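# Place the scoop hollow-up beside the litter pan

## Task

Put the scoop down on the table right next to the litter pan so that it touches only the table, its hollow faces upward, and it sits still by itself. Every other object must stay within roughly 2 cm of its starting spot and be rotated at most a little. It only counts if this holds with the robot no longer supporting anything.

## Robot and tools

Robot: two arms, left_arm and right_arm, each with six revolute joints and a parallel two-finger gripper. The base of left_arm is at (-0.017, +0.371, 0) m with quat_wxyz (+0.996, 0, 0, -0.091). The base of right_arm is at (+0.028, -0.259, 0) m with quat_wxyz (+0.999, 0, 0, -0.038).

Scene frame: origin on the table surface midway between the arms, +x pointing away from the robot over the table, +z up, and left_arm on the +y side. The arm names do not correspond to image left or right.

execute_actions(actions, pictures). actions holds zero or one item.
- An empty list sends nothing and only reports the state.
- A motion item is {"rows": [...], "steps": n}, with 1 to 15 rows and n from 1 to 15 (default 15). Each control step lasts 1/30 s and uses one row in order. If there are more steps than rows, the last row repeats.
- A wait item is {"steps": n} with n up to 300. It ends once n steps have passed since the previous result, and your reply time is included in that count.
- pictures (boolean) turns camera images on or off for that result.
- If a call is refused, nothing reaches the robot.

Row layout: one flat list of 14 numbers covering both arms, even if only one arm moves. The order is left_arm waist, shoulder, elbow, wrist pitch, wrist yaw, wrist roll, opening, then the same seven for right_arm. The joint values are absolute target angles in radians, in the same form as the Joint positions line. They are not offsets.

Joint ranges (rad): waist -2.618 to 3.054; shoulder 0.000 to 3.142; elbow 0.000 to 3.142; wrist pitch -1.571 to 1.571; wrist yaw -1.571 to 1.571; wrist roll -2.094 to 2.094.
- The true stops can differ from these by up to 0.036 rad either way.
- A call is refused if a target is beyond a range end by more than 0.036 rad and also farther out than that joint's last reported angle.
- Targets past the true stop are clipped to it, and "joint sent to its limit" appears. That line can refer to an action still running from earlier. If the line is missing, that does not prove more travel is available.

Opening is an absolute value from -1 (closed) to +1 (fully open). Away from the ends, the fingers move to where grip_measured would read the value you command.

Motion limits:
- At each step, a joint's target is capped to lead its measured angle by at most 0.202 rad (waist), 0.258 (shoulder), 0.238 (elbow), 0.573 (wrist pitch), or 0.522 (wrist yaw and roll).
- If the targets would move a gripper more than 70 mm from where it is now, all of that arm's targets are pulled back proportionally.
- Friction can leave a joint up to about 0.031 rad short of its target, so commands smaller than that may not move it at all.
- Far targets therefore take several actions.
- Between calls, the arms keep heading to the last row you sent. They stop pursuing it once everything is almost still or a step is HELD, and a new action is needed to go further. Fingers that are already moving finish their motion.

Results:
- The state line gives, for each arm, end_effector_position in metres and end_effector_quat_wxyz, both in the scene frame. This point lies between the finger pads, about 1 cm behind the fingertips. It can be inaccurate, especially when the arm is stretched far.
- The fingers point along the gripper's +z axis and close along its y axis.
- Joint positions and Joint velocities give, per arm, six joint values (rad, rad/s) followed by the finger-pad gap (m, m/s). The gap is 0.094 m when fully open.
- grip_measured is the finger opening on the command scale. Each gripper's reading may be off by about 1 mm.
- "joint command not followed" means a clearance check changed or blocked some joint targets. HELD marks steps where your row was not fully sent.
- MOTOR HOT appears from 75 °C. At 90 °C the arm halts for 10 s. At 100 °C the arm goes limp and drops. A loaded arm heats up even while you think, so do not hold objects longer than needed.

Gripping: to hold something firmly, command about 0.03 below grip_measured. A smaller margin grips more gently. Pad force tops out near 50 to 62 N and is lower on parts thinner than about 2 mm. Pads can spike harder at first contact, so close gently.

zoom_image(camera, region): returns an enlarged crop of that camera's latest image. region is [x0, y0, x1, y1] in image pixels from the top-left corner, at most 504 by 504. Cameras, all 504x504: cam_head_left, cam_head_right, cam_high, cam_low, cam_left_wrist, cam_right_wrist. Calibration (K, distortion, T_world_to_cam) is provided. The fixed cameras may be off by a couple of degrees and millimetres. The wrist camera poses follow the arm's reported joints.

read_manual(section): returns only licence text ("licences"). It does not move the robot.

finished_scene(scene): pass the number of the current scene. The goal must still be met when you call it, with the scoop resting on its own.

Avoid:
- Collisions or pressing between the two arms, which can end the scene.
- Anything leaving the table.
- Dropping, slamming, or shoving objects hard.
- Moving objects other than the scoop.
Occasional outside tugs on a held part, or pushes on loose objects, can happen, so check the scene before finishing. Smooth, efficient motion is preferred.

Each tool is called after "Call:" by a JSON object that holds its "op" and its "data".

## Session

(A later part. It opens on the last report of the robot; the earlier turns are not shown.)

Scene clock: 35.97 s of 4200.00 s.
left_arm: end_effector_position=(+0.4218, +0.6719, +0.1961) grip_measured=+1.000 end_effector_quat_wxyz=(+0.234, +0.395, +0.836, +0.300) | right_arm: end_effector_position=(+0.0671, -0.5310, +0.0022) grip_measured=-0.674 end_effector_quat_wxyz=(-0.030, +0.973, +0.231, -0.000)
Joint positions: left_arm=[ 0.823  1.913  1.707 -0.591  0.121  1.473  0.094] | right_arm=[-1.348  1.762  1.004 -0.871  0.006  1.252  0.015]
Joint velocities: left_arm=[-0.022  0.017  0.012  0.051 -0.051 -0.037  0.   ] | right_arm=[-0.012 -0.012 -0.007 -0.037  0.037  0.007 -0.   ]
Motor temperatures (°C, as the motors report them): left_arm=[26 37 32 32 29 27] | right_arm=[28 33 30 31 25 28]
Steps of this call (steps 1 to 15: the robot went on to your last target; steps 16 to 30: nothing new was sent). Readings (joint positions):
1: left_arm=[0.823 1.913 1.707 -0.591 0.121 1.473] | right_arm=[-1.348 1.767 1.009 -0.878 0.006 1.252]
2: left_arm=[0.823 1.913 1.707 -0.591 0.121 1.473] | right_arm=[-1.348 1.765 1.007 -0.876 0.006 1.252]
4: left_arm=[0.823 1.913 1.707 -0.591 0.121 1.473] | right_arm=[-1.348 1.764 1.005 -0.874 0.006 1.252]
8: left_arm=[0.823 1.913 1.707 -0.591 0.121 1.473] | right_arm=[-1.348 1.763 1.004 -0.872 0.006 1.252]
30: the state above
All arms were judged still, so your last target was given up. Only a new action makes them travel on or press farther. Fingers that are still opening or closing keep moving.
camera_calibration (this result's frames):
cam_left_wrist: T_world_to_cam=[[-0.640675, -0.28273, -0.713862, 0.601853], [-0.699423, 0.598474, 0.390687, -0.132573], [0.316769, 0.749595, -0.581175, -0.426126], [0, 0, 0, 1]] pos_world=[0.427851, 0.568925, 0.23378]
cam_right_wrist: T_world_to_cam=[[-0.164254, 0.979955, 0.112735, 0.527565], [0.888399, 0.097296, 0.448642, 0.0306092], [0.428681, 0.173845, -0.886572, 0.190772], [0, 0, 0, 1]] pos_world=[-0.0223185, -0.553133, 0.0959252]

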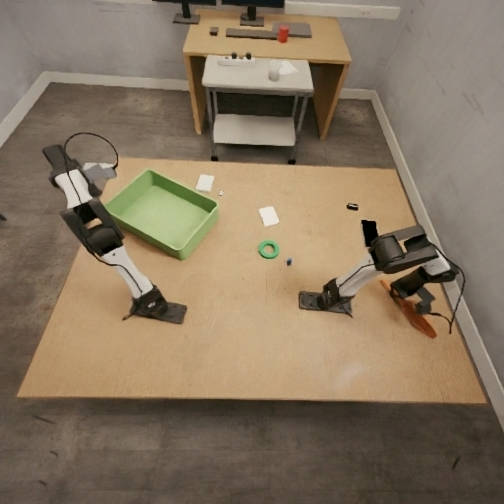

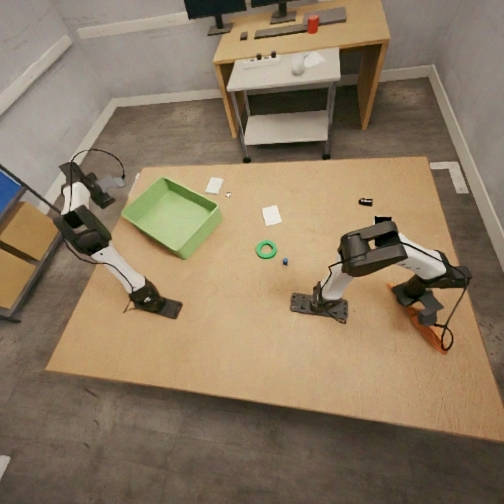

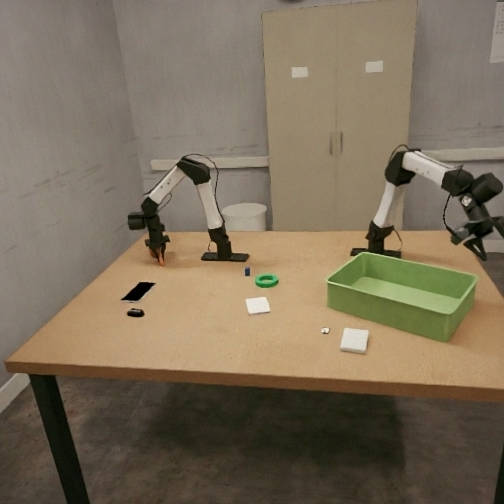

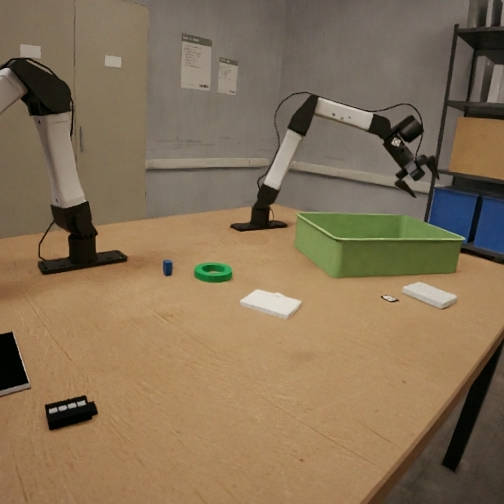

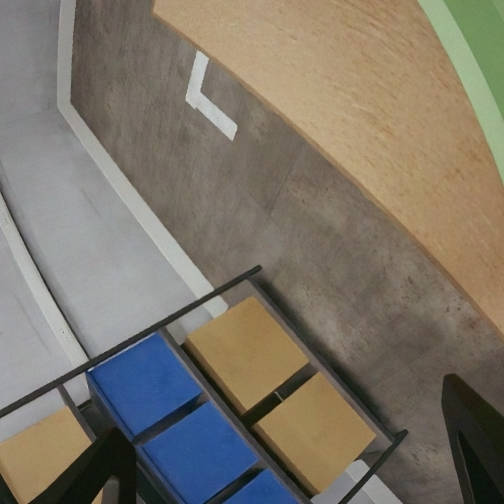

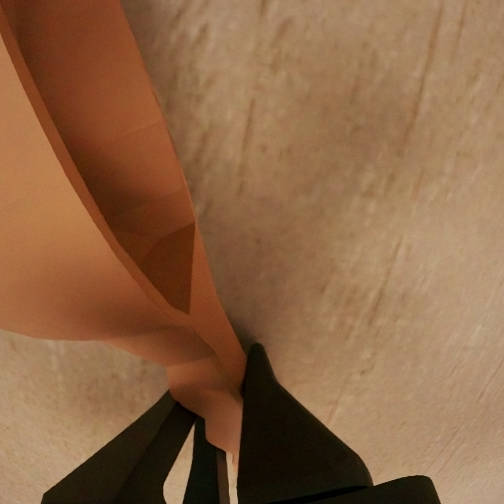

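The elbow dropped before the wrist had pitched, so the gripper is pressed against the table. I'll lift it to the high horizontal pose that worked in scene 1.

Call:
{"op": "execute_actions", "data": {"actions": [{"rows":[[0.823,1.913,1.707,-0.591,0.121,1.473,1,-1.35,0.61,0.716,-0.156,0,1.57,-1]],"steps":15}], "pictures": false}}

Call:
{"op": "execute_actions", "data": {"actions": [{"steps":30}]}}

Scene clock: 38.77 s of 4200.00 s.
left_arm: end_effector_position=(+0.4218, +0.6719, +0.1961) grip_measured=+1.000 end_effector_quat_wxyz=(+0.234, +0.395, +0.836, +0.300) | right_arm: end_effector_position=(+0.0732, -0.5645, +0.2834) grip_measured=-0.683 end_effector_quat_wxyz=(+0.607, +0.791, +0.070, +0.037)
Joint positions: left_arm=[ 0.823  1.913  1.707 -0.591  0.121  1.473  0.094] | right_arm=[-1.348  0.742  0.725 -0.247 -0.001  1.543  0.015]
Joint velocities: left_arm=[-0.017 -0.027 -0.002  0.066  0.022 -0.066  0.   ] | right_arm=[ 0.012 -2.029 -0.007  0.388  0.051  0.154 -0.   ]
Motor temperatures (°C, as the motors report them): left_arm=[26 38 33 32 29 27] | right_arm=[28 33 30 33 25 28]
Steps of this call (steps 1 to 69: nothing new was sent; steps 70 to 84: all 15 steps of this action). Readings (joint positions):
70: left_arm=[0.823 1.913 1.707 -0.591 0.121 1.473] | right_arm=[-1.348 1.708 0.963 -0.804 0.002 1.300]
71: left_arm=[0.823 1.913 1.707 -0.591 0.121 1.473] | right_arm=[-1.348 1.624 0.877 -0.680 0.000 1.351]
73: left_arm=[0.823 1.913 1.707 -0.591 0.121 1.473] | right_arm=[-1.348 1.459 0.758 -0.538 -0.001 1.424]
77: left_arm=[0.823 1.913 1.707 -0.591 0.121 1.473] | right_arm=[-1.348 1.216 0.725 -0.403 -0.001 1.489]
84: the state above

Scene clock: 39.77 s of 4200.00 s.
left_arm: end_effector_position=(+0.4218, +0.6719, +0.1961) grip_measured=+1.000 end_effector_quat_wxyz=(+0.234, +0.395, +0.836, +0.300) | right_arm: end_effector_position=(+0.0693, -0.5382, +0.3407) grip_measured=-0.683 end_effector_quat_wxyz=(+0.689, +0.721, +0.054, +0.050)
Joint positions: left_arm=[ 0.823  1.913  1.707 -0.591  0.121  1.473  0.094] | right_arm=[-1.348  0.594  0.723 -0.175 -0.001  1.569  0.015]
Joint velocities: left_arm=[-0.007  0.007  0.012  0.022 -0.007 -0.007  0.   ] | right_arm=[-0.007 -0.002 -0.007 -0.037  0.037  0.007 -0.001]
Motor temperatures (°C, as the motors report them): left_arm=[26 38 33 32 29 27] | right_arm=[28 33 30 34 25 28]
Steps of this call (steps 1 to 30: the robot went on to your last target). Readings (joint positions):
1: left_arm=[0.823 1.913 1.707 -0.591 0.121 1.473] | right_arm=[-1.348 0.680 0.725 -0.230 -0.001 1.548]
2: left_arm=[0.823 1.913 1.707 -0.591 0.121 1.473] | right_arm=[-1.348 0.633 0.725 -0.207 -0.001 1.551]
4: left_arm=[0.823 1.913 1.707 -0.591 0.121 1.473] | right_arm=[-1.348 0.595 0.725 -0.177 -0.001 1.555]
8: left_arm=[0.823 1.913 1.707 -0.591 0.121 1.473] | right_arm=[-1.348 0.594 0.723 -0.175 -0.001 1.563]
30: the state above
All arms were judged still, so your last target was given up. Only a new action makes them travel on or press farther. Fingers that are still opening or closing keep moving.
camera_calibration (this result's frames):
cam_left_wrist: T_world_to_cam=[[-0.640675, -0.28273, -0.713862, 0.601853], [-0.699423, 0.598474, 0.390687, -0.132573], [0.316769, 0.749595, -0.581175, -0.426126], [0, 0, 0, 1]] pos_world=[0.427851, 0.568925, 0.23378]
cam_right_wrist: T_world_to_cam=[[0.274874, 0.140333, -0.951184, 0.377024], [0.769814, 0.560588, 0.305168, 0.183927], [0.576048, -0.816117, 0.0460609, -0.369564], [0, 0, 0, 1]] pos_world=[-0.0323369, -0.457624, 0.319513]

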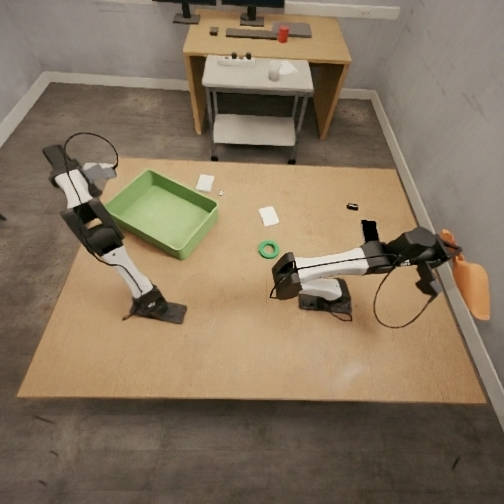

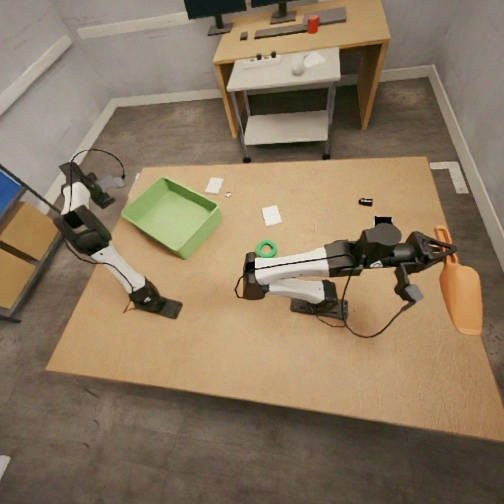

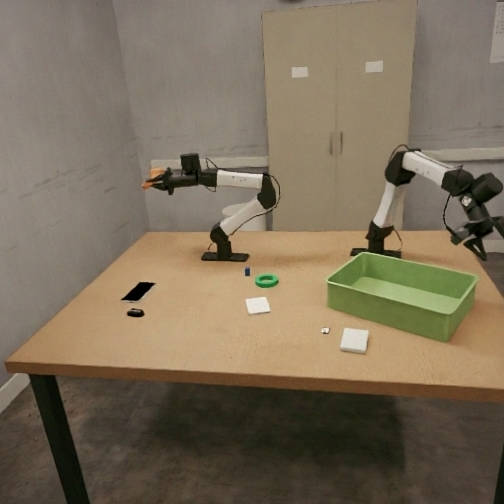

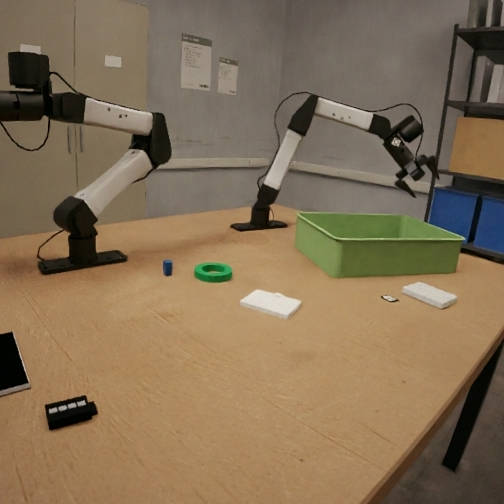

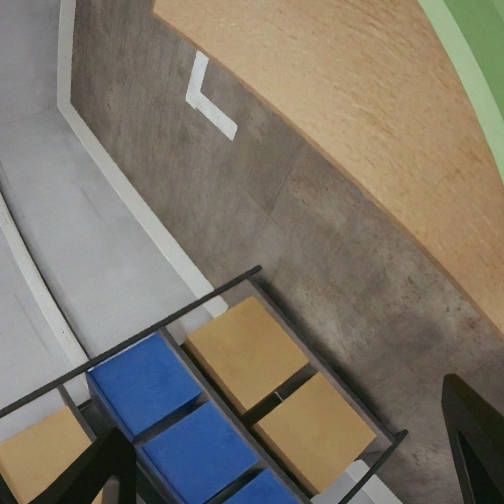

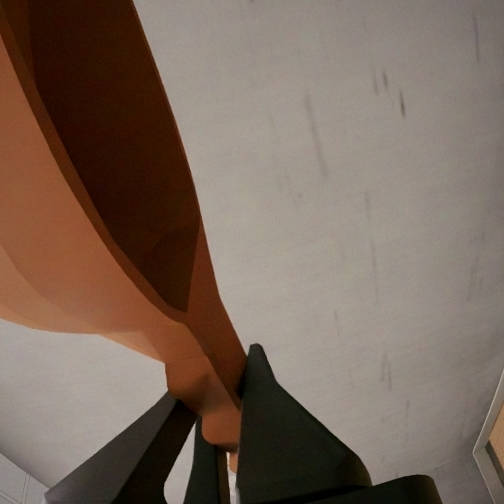

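The scoop is still held. It's over the table edge here, so I'll swing the arm toward the pan at this height and check which way the hollow faces.

Call:
{"op": "execute_actions", "data": {"actions": [{"rows":[[0.823,1.913,1.707,-0.591,0.121,1.473,1,0.975,0.61,0.716,-0.156,0,1.57,-1]],"steps":15}], "pictures": false}}

Call:
{"op": "execute_actions", "data": {"actions": [{"steps":35}]}}

Scene clock: 42.27 s of 4200.00 s.
left_arm: end_effector_position=(+0.4218, +0.6719, +0.1961) grip_measured=+1.000 end_effector_quat_wxyz=(+0.234, +0.395, +0.836, +0.300) | right_arm: end_effector_position=(+0.2960, -0.3469, +0.3406) grip_measured=-0.683 end_effector_quat_wxyz=(+0.559, +0.586, +0.425, +0.404)
Joint positions: left_arm=[ 0.823  1.913  1.707 -0.591  0.121  1.473  0.094] | right_arm=[-0.24   0.594  0.723 -0.175  0.002  1.569  0.015]
Joint velocities: left_arm=[-0.007  0.012 -0.012 -0.022 -0.051 -0.037  0.   ] | right_arm=[ 2.176  0.002  0.002 -0.022 -0.007 -0.037  0.001]
Motor temperatures (°C, as the motors report them): left_arm=[26 38 33 33 29 27] | right_arm=[28 32 31 34 25 28]
Steps of this call (steps 1 to 60: nothing new was sent; steps 61 to 75: all 15 steps of this action). Readings (joint positions):
61: left_arm=[0.823 1.913 1.707 -0.591 0.121 1.473] | right_arm=[-1.311 0.594 0.723 -0.175 0.017 1.569]
62: left_arm=[0.823 1.913 1.707 -0.591 0.121 1.473] | right_arm=[-1.239 0.594 0.723 -0.175 0.017 1.569]
64: left_arm=[0.823 1.913 1.707 -0.591 0.121 1.473] | right_arm=[-1.085 0.594 0.723 -0.175 0.013 1.569]
68: left_arm=[0.823 1.913 1.707 -0.591 0.121 1.473] | right_arm=[-0.777 0.594 0.723 -0.175 0.006 1.569]
75: the state above

Scene clock: 43.43 s of 4200.00 s.
left_arm: end_effector_position=(+0.4218, +0.6719, +0.1961) grip_measured=+1.000 end_effector_quat_wxyz=(+0.234, +0.395, +0.836, +0.300) | right_arm: end_effector_position=(+0.2034, -0.0381, +0.3406) grip_measured=-0.683 end_effector_quat_wxyz=(+0.226, +0.237, +0.684, +0.652)
Joint positions: left_arm=[ 0.823  1.913  1.707 -0.591  0.121  1.473  0.094] | right_arm=[ 0.969  0.594  0.723 -0.175 -0.011  1.569  0.015]
Joint velocities: left_arm=[-0.022  0.027  0.012 -0.066 -0.022 -0.037  0.   ] | right_arm=[ 0.007 -0.012  0.002  0.037  0.081  0.051  0.   ]
Motor temperatures (°C, as the motors report them): left_arm=[26 38 33 33 29 27] | right_arm=[28 32 31 34 25 28]
Steps of this call (steps 1 to 35: the robot went on to your last target). Readings (joint positions):
1: left_arm=[0.823 1.913 1.707 -0.591 0.121 1.473] | right_arm=[-0.163 0.594 0.723 -0.175 0.001 1.569]
2: left_arm=[0.823 1.913 1.707 -0.591 0.121 1.473] | right_arm=[-0.086 0.594 0.723 -0.175 0.001 1.569]
4: left_arm=[0.823 1.913 1.707 -0.591 0.121 1.473] | right_arm=[0.067 0.594 0.723 -0.175 0.001 1.569]
8: left_arm=[0.823 1.913 1.707 -0.591 0.121 1.473] | right_arm=[0.374 0.594 0.723 -0.175 0.000 1.569]
35: the state above
camera_calibration (this result's frames):
cam_left_wrist: T_world_to_cam=[[-0.640675, -0.28273, -0.713862, 0.601853], [-0.699423, 0.598474, 0.390687, -0.132573], [0.316769, 0.749595, -0.581175, -0.426126], [0, 0, 0, 1]] pos_world=[0.427851, 0.568925, 0.23378]
cam_right_wrist: T_world_to_cam=[[-0.291791, 0.104229, -0.950786, 0.383648], [-0.935575, 0.1756, 0.306373, 0.132198], [0.198891, 0.978928, 0.0462757, 0.106286], [0, 0, 0, 1]] pos_world=[0.214487, -0.167247, 0.319347]

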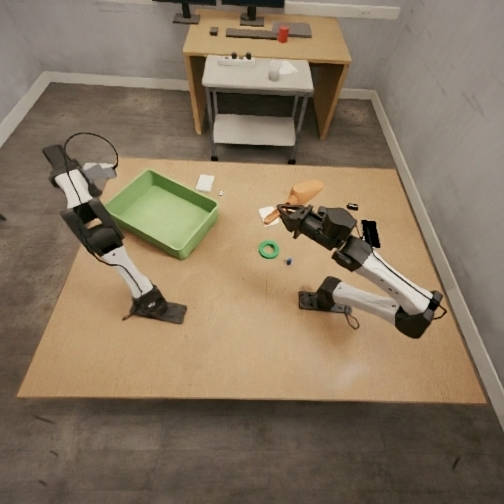

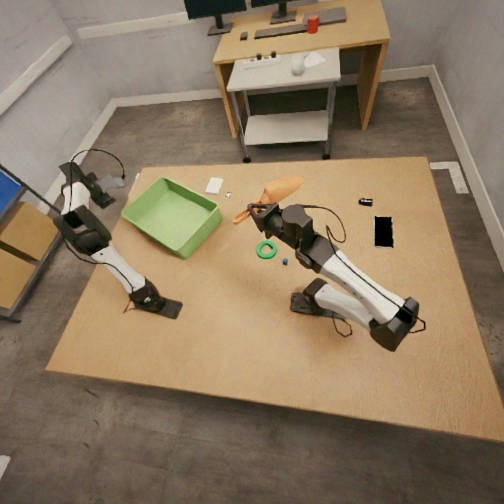

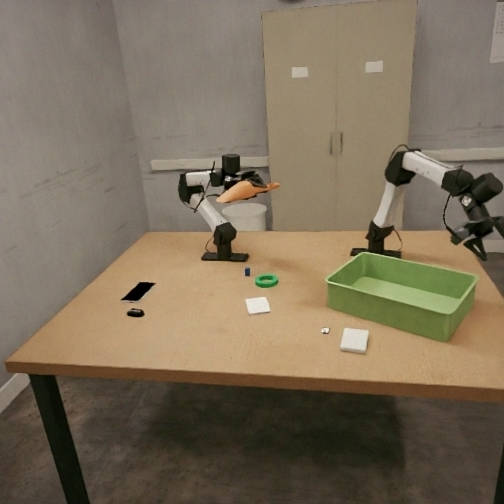

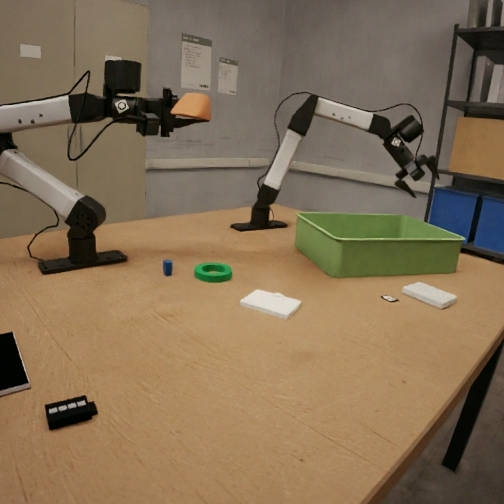

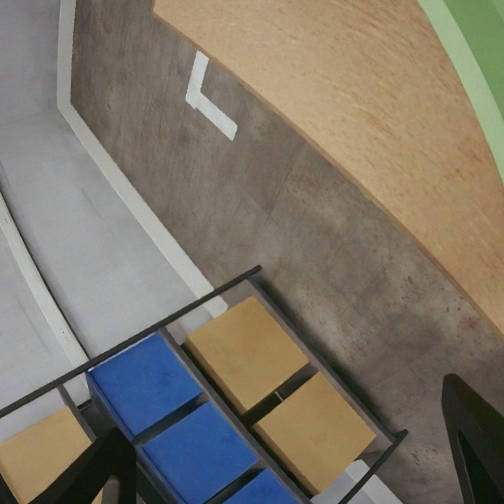

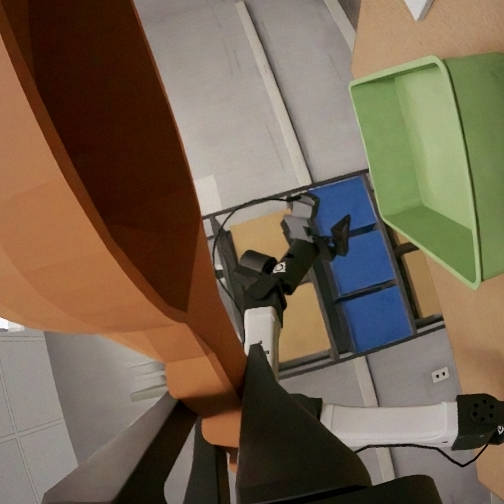

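Call:
{"op": "zoom_image", "data": {"camera": "cam_high", "region": [190, 140, 300, 220]}}

Region (190, 140, 300, 220) of cam_high's 504x504 image, scaled by 4.582, with more detail than that image has; it fills the top 367 rows of this view, and the rest is white.

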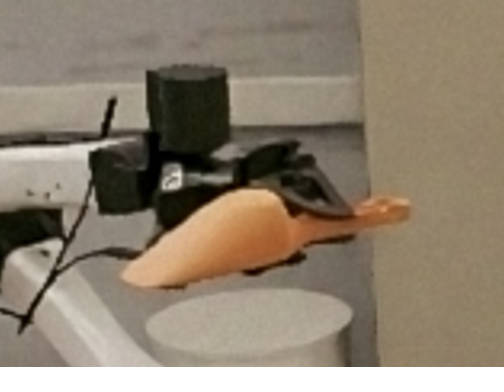

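The hollow faces down here, so I'll roll the wrist to the opposite side.

Call:
{"op": "execute_actions", "data": {"actions": [{"rows":[[0.823,1.913,1.707,-0.591,0.121,1.473,1,0.975,0.61,0.716,-0.156,0,-1.57,-1]],"steps":15}], "pictures": false}}

Call:
{"op": "execute_actions", "data": {"actions": [{"steps":30}]}}

Scene clock: 47.20 s of 4200.00 s.
left_arm: end_effector_position=(+0.4218, +0.6719, +0.1961) grip_measured=+1.000 end_effector_quat_wxyz=(+0.234, +0.395, +0.836, +0.300) | right_arm: end_effector_position=(+0.2035, -0.0382, +0.3398) grip_measured=-0.683 end_effector_quat_wxyz=(+0.603, -0.280, +0.668, +0.334)
Joint positions: left_arm=[ 0.823  1.913  1.707 -0.591  0.121  1.473  0.094] | right_arm=[ 0.969  0.594  0.723 -0.179 -0.01   0.109  0.015]
Joint velocities: left_arm=[0.002 0.012 0.002 0.066 0.037 0.051 0.   ] | right_arm=[-0.002 -0.017  0.007 -0.007 -0.081 -2.835  0.   ]
Motor temperatures (°C, as the motors report them): left_arm=[26 39 33 33 29 27] | right_arm=[28 32 31 34 25 28]
Steps of this call (steps 1 to 15: the robot went on to your last target; steps 16 to 90: nothing new was sent; then 0.27 s passed at rest; steps 91 to 105: all 15 steps of this action). Readings (joint positions):
91: left_arm=[0.823 1.913 1.707 -0.591 0.121 1.473] | right_arm=[0.969 0.594 0.723 -0.178 -0.011 1.488]
92: left_arm=[0.823 1.913 1.707 -0.591 0.121 1.473] | right_arm=[0.969 0.594 0.723 -0.179 -0.011 1.389]
94: left_arm=[0.823 1.913 1.707 -0.591 0.121 1.473] | right_arm=[0.969 0.594 0.723 -0.179 -0.010 1.193]
98: left_arm=[0.823 1.913 1.707 -0.591 0.121 1.473] | right_arm=[0.969 0.594 0.723 -0.179 -0.010 0.801]
105: the state above

Scene clock: 48.20 s of 4200.00 s.
left_arm: end_effector_position=(+0.4218, +0.6719, +0.1961) grip_measured=+1.000 end_effector_quat_wxyz=(+0.234, +0.395, +0.836, +0.300) | right_arm: end_effector_position=(+0.2036, -0.0382, +0.3398) grip_measured=-0.682 end_effector_quat_wxyz=(+0.652, -0.683, +0.241, -0.223)
Joint positions: left_arm=[ 0.823  1.913  1.707 -0.591  0.121  1.473  0.094] | right_arm=[ 0.969  0.594  0.723 -0.179 -0.009 -1.561  0.015]
Joint velocities: left_arm=[ 0.002 -0.022 -0.017 -0.037 -0.007  0.007  0.   ] | right_arm=[ 0.002 -0.007 -0.002 -0.066 -0.037 -0.037 -0.002]
Motor temperatures (°C, as the motors report them): left_arm=[26 39 33 33 29 27] | right_arm=[28 32 31 35 25 28]
Steps of this call (steps 1 to 30: the robot went on to your last target). Readings (joint positions):
1: left_arm=[0.823 1.913 1.707 -0.591 0.121 1.473] | right_arm=[0.969 0.594 0.723 -0.179 -0.010 0.009]
2: left_arm=[0.823 1.913 1.707 -0.591 0.121 1.473] | right_arm=[0.969 0.594 0.723 -0.179 -0.010 -0.090]
4: left_arm=[0.823 1.913 1.707 -0.591 0.121 1.473] | right_arm=[0.969 0.594 0.723 -0.179 -0.009 -0.290]
8: left_arm=[0.823 1.913 1.707 -0.591 0.121 1.473] | right_arm=[0.969 0.594 0.723 -0.179 -0.009 -0.692]
30: the state above
camera_calibration (this result's frames):
cam_left_wrist: T_world_to_cam=[[-0.640675, -0.28273, -0.713862, 0.601853], [-0.699423, 0.598474, 0.390687, -0.132573], [0.316769, 0.749595, -0.581175, -0.426126], [0, 0, 0, 1]] pos_world=[0.427851, 0.568925, 0.23378]
cam_right_wrist: T_world_to_cam=[[0.235533, -0.19341, 0.952427, -0.38253], [0.368363, -0.88911, -0.271647, 0.0228852], [0.899351, 0.414821, -0.13817, 0.00497473], [0, 0, 0, 1]] pos_world=[0.0771942, -0.0557011, 0.371236]

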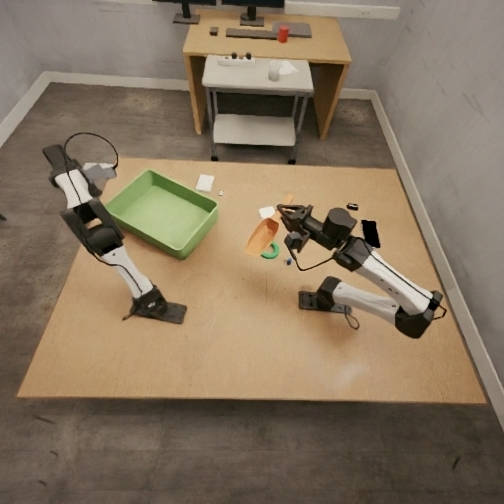

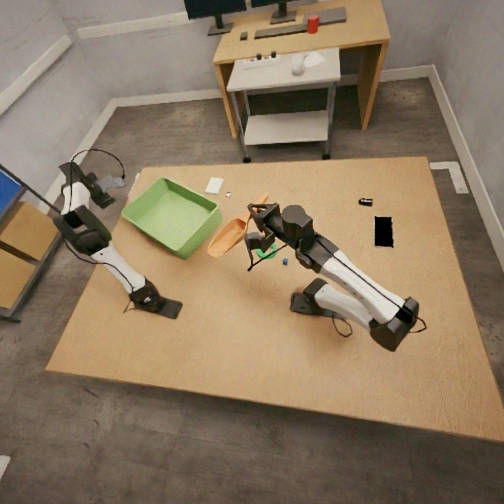

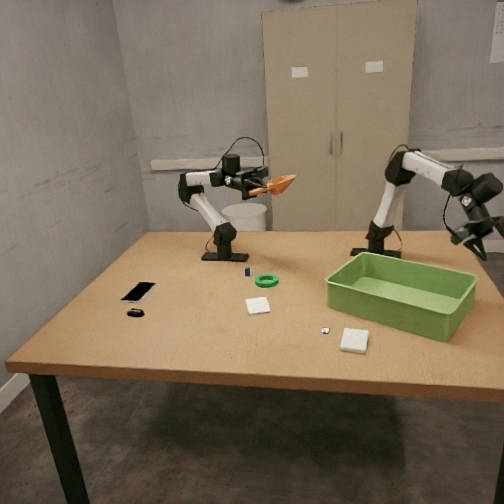

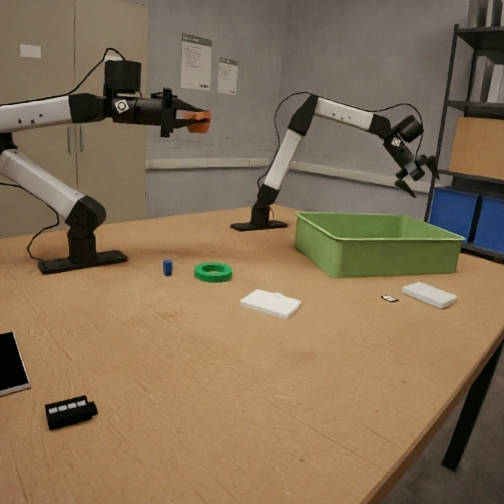

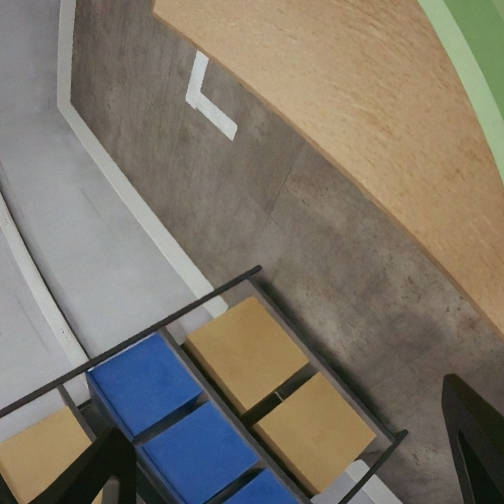

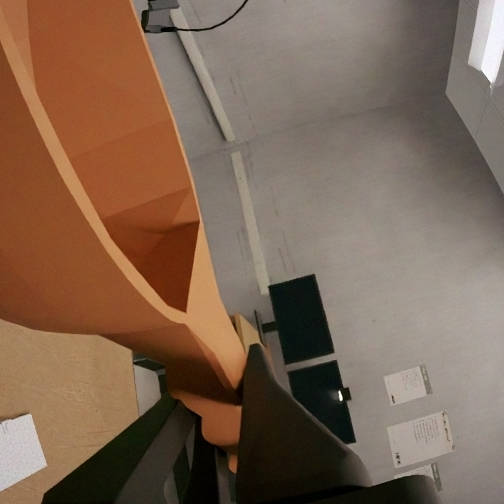

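The hollow now faces up. Next I'll reach out to a hover above the spot beside the pan, with the gripper tilted slightly down so its body clears the table.

Call:
{"op": "execute_actions", "data": {"actions": [{"rows":[[0.823,1.913,1.707,-0.591,0.121,1.473,1,0.93,1.90,0.916,0.55,0,-1.57,-1]],"steps":15}], "pictures": false}}

Call:
{"op": "execute_actions", "data": {"actions": [{"steps":30}]}}

Scene clock: 57.17 s of 4200.00 s.
left_arm: end_effector_position=(+0.4218, +0.6719, +0.1961) grip_measured=+1.000 end_effector_quat_wxyz=(+0.234, +0.395, +0.836, +0.300) | right_arm: end_effector_position=(+0.3455, +0.1147, +0.2524) grip_measured=-0.682 end_effector_quat_wxyz=(-0.617, +0.709, -0.258, +0.225)
Joint positions: left_arm=[ 0.823  1.913  1.707 -0.591  0.121  1.473  0.094] | right_arm=[ 0.939  1.539  0.93   0.471 -0.008 -1.572  0.015]
Joint velocities: left_arm=[ 0.002 -0.012  0.027 -0.037  0.007 -0.022  0.   ] | right_arm=[ 0.007  1.893 -0.002  0.125 -0.051  0.007  0.   ]
Motor temperatures (°C, as the motors report them): left_arm=[26 40 34 33 29 27] | right_arm=[28 31 32 35 25 28]
Steps of this call (steps 1 to 15: the robot went on to your last target; steps 16 to 90: nothing new was sent; then 5.47 s passed at rest; steps 91 to 105: all 15 steps of this action). Readings (joint positions):
91: left_arm=[0.823 1.913 1.707 -0.591 0.121 1.473] | right_arm=[0.966 0.612 0.733 -0.159 -0.010 -1.571]
92: left_arm=[0.823 1.913 1.707 -0.591 0.121 1.473] | right_arm=[0.962 0.652 0.757 -0.116 -0.010 -1.572]
94: left_arm=[0.823 1.913 1.707 -0.591 0.121 1.473] | right_arm=[0.953 0.758 0.815 0.013 -0.010 -1.572]
98: left_arm=[0.823 1.913 1.707 -0.591 0.121 1.473] | right_arm=[0.940 1.058 0.920 0.352 -0.009 -1.572]
105: the state above

Scene clock: 58.17 s of 4200.00 s.
left_arm: end_effector_position=(+0.4218, +0.6719, +0.1961) grip_measured=+1.000 end_effector_quat_wxyz=(+0.234, +0.395, +0.836, +0.300) | right_arm: end_effector_position=(+0.3538, +0.1232, +0.0573) grip_measured=-0.683 end_effector_quat_wxyz=(-0.468, +0.814, -0.298, +0.172)
Joint positions: left_arm=[ 0.823  1.913  1.707 -0.591  0.121  1.473  0.094] | right_arm=[ 0.939  1.93   0.897  0.504 -0.003 -1.574  0.015]
Joint velocities: left_arm=[-0.002 -0.002 -0.012 -0.037  0.007  0.022  0.   ] | right_arm=[ 0.007 -0.012  0.007  0.022 -0.051 -0.051  0.001]
Motor temperatures (°C, as the motors report them): left_arm=[26 40 34 33 29 27] | right_arm=[28 31 32 36 25 28]
Steps of this call (steps 1 to 30: the robot went on to your last target). Readings (joint positions):
1: left_arm=[0.823 1.913 1.707 -0.591 0.121 1.473] | right_arm=[0.939 1.606 0.930 0.475 -0.008 -1.572]
2: left_arm=[0.823 1.913 1.707 -0.591 0.121 1.473] | right_arm=[0.939 1.671 0.930 0.478 -0.008 -1.572]
4: left_arm=[0.823 1.913 1.707 -0.591 0.121 1.473] | right_arm=[0.939 1.801 0.930 0.486 -0.007 -1.572]
8: left_arm=[0.823 1.913 1.707 -0.591 0.121 1.473] | right_arm=[0.939 1.939 0.904 0.468 -0.003 -1.573]
30: the state above
All arms were judged still, so your last target was given up. Only a new action makes them travel on or press farther. Fingers that are still opening or closing keep moving.
camera_calibration (this result's frames):
cam_left_wrist: T_world_to_cam=[[-0.640675, -0.28273, -0.713862, 0.601853], [-0.699423, 0.598474, 0.390687, -0.132573], [0.316769, 0.749595, -0.581175, -0.426126], [0, 0, 0, 1]] pos_world=[0.427851, 0.568925, 0.23378]
cam_right_wrist: T_world_to_cam=[[0.504869, 0.141056, 0.851593, -0.248379], [0.296285, -0.95494, -0.0174797, 0.0534101], [0.810754, 0.261139, -0.523912, -0.163731], [0, 0, 0, 1]] pos_world=[0.24232, 0.128795, 0.12667]

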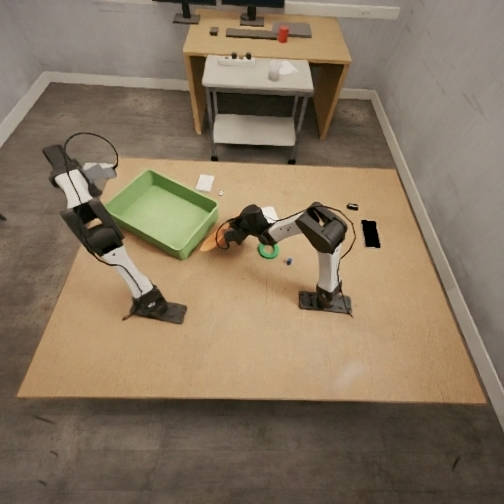

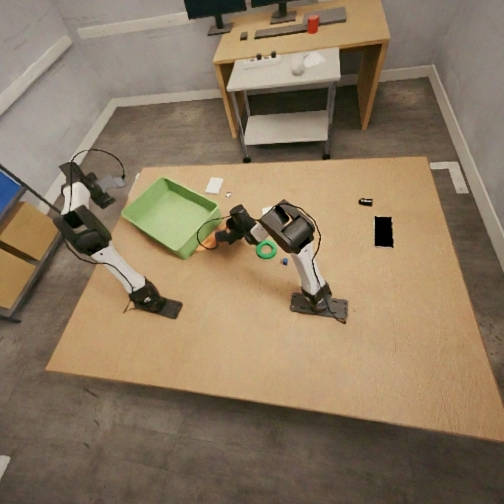

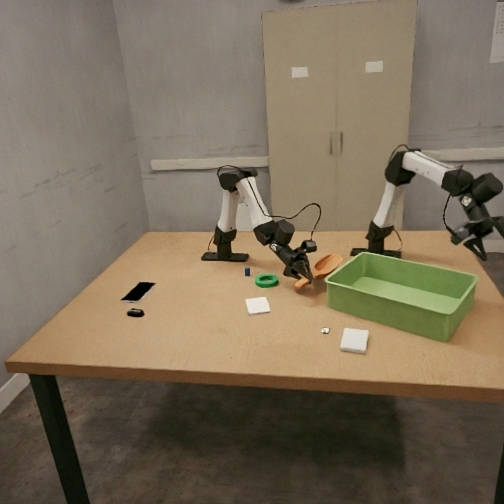

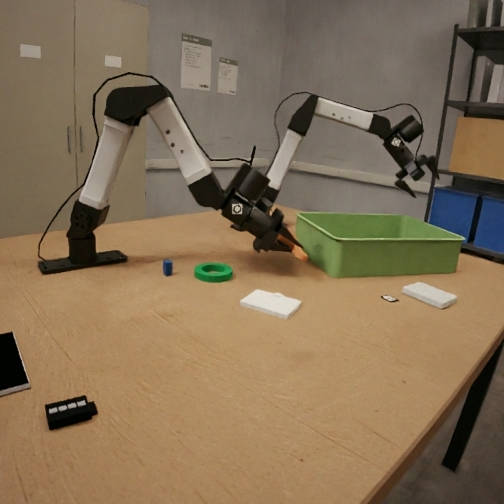

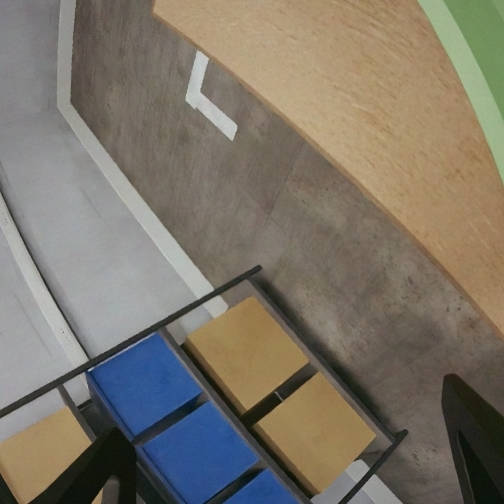

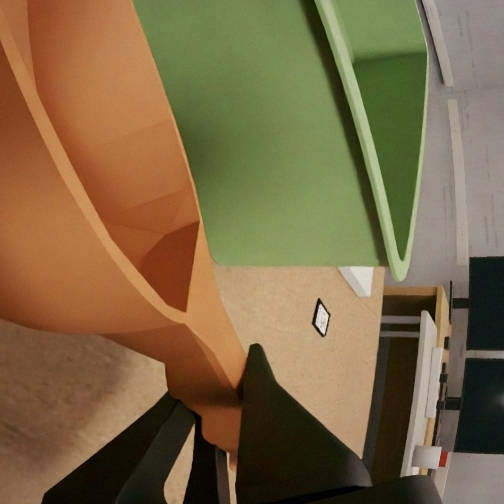

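The bowl's tip is almost touching the pan wall. I'll pull the gripper back a few centimetres and lower it.

Call:
{"op": "execute_actions", "data": {"actions": [{"rows":[[0.823,1.913,1.707,-0.591,0.121,1.473,1,0.93,2.035,0.776,0.78,0,-1.57,-1]],"steps":15}], "pictures": false}}

Call:
{"op": "execute_actions", "data": {"actions": [{"steps":15}]}}

Scene clock: 62.43 s of 4200.00 s.
left_arm: end_effector_position=(+0.4218, +0.6719, +0.1961) grip_measured=+1.000 end_effector_quat_wxyz=(+0.234, +0.395, +0.836, +0.300) | right_arm: end_effector_position=(+0.3469, +0.1145, +0.0264) grip_measured=-0.680 end_effector_quat_wxyz=(-0.486, +0.803, -0.297, +0.175)
Joint positions: left_arm=[ 0.823  1.913  1.707 -0.591  0.121  1.473  0.094] | right_arm=[ 0.937  2.019  0.793  0.741 -0.008 -1.566  0.015]
Joint velocities: left_arm=[-0.012  0.007 -0.012  0.022  0.007 -0.022  0.   ] | right_arm=[-0.002  0.002 -0.007 -0.022  0.037 -0.051 -0.   ]
Motor temperatures (°C, as the motors report them): left_arm=[26 41 34 33 29 27] | right_arm=[28 32 32 36 25 28]
Steps of this call (steps 1 to 90: nothing new was sent; then 0.77 s passed at rest; steps 91 to 105: all 15 steps of this action). Readings (joint positions):
91: left_arm=[0.823 1.913 1.707 -0.591 0.121 1.473] | right_arm=[0.939 1.940 0.879 0.556 -0.003 -1.574]
92: left_arm=[0.823 1.913 1.707 -0.591 0.121 1.473] | right_arm=[0.939 1.954 0.855 0.616 -0.003 -1.574]
94: left_arm=[0.823 1.913 1.707 -0.591 0.121 1.473] | right_arm=[0.939 1.994 0.814 0.669 -0.003 -1.574]
98: left_arm=[0.823 1.913 1.707 -0.591 0.121 1.473] | right_arm=[0.937 2.019 0.793 0.740 -0.009 -1.560]
105: the state above

Scene clock: 62.93 s of 4200.00 s.
left_arm: end_effector_position=(+0.4218, +0.6719, +0.1961) grip_measured=+1.000 end_effector_quat_wxyz=(+0.234, +0.395, +0.836, +0.300) | right_arm: end_effector_position=(+0.3469, +0.1145, +0.0264) grip_measured=-0.680 end_effector_quat_wxyz=(-0.486, +0.803, -0.297, +0.176)
Joint positions: left_arm=[ 0.823  1.913  1.707 -0.591  0.121  1.473  0.094] | right_arm=[ 0.937  2.019  0.793  0.741 -0.008 -1.568  0.015]
Joint velocities: left_arm=[-0.007 -0.017 -0.012 -0.007 -0.007 -0.037  0.   ] | right_arm=[-0.002 -0.002 -0.007  0.051  0.037 -0.022  0.   ]
Motor temperatures (°C, as the motors report them): left_arm=[26 41 34 33 29 27] | right_arm=[28 32 32 36 25 28]
Steps of this call (steps 1 to 15: the robot went on to your last target). Readings (joint positions):
1: left_arm=[0.823 1.913 1.707 -0.591 0.121 1.473] | right_arm=[0.937 2.019 0.793 0.741 -0.008 -1.567]
2: left_arm=[0.823 1.913 1.707 -0.591 0.121 1.473] | right_arm=[0.937 2.019 0.793 0.741 -0.008 -1.567]
4: left_arm=[0.823 1.913 1.707 -0.591 0.121 1.473] | right_arm=[0.937 2.019 0.793 0.741 -0.008 -1.567]
8: left_arm=[0.823 1.913 1.707 -0.591 0.121 1.473] | right_arm=[0.937 2.019 0.793 0.741 -0.008 -1.568]
15: the state above
All arms were judged still, so your last target was given up. Only a new action makes them travel on or press farther. Fingers that are still opening or closing keep moving.
camera_calibration (this result's frames):
cam_left_wrist: T_world_to_cam=[[-0.640675, -0.28273, -0.713862, 0.601853], [-0.699423, 0.598474, 0.390687, -0.132573], [0.316769, 0.749595, -0.581175, -0.426126], [0, 0, 0, 1]] pos_world=[0.427851, 0.568925, 0.23378]
cam_right_wrist: T_world_to_cam=[[0.485975, 0.108811, 0.867173, -0.207481], [0.295657, -0.954188, -0.0459604, 0.0474547], [0.822445, 0.278721, -0.495882, -0.178807], [0, 0, 0, 1]] pos_world=[0.233859, 0.117694, 0.0934362]

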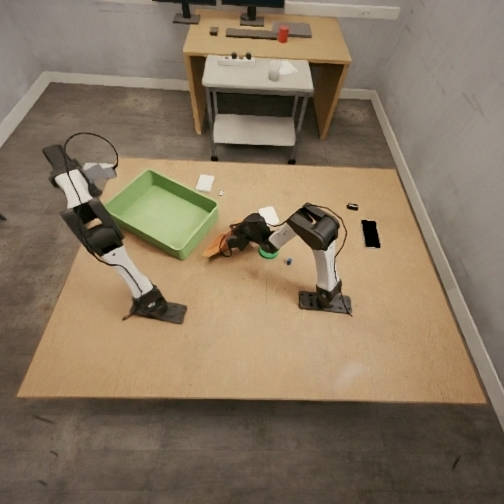

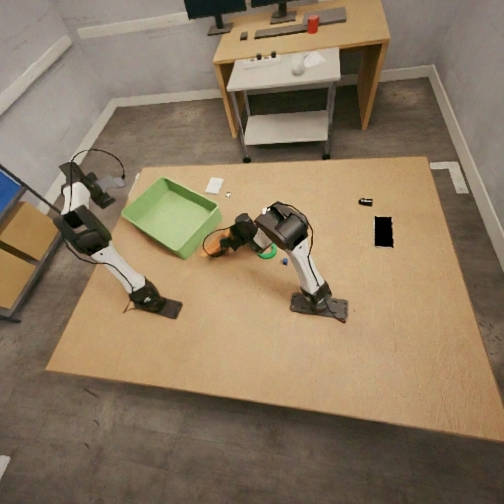

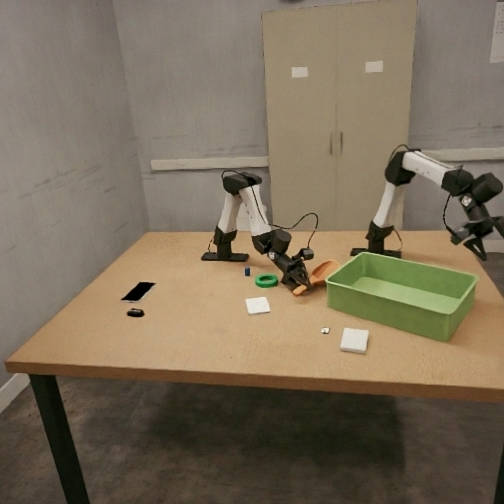

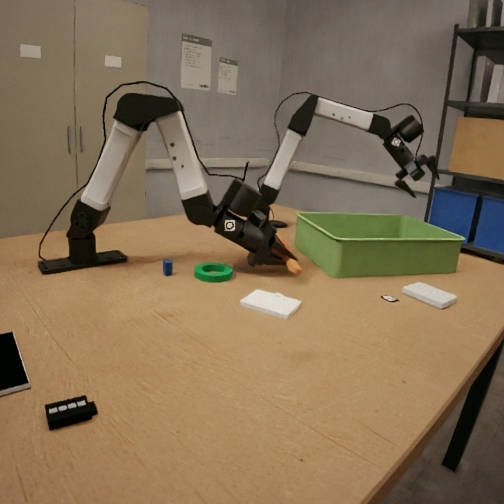

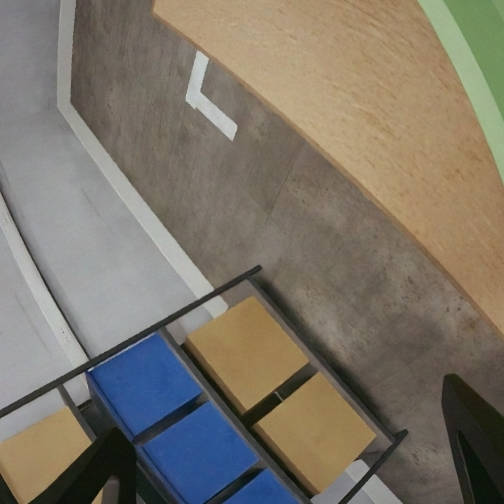

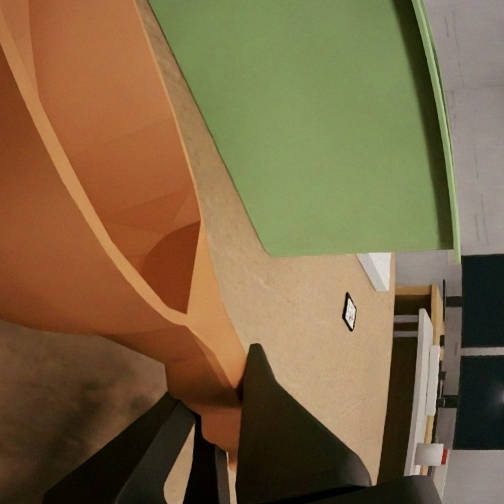

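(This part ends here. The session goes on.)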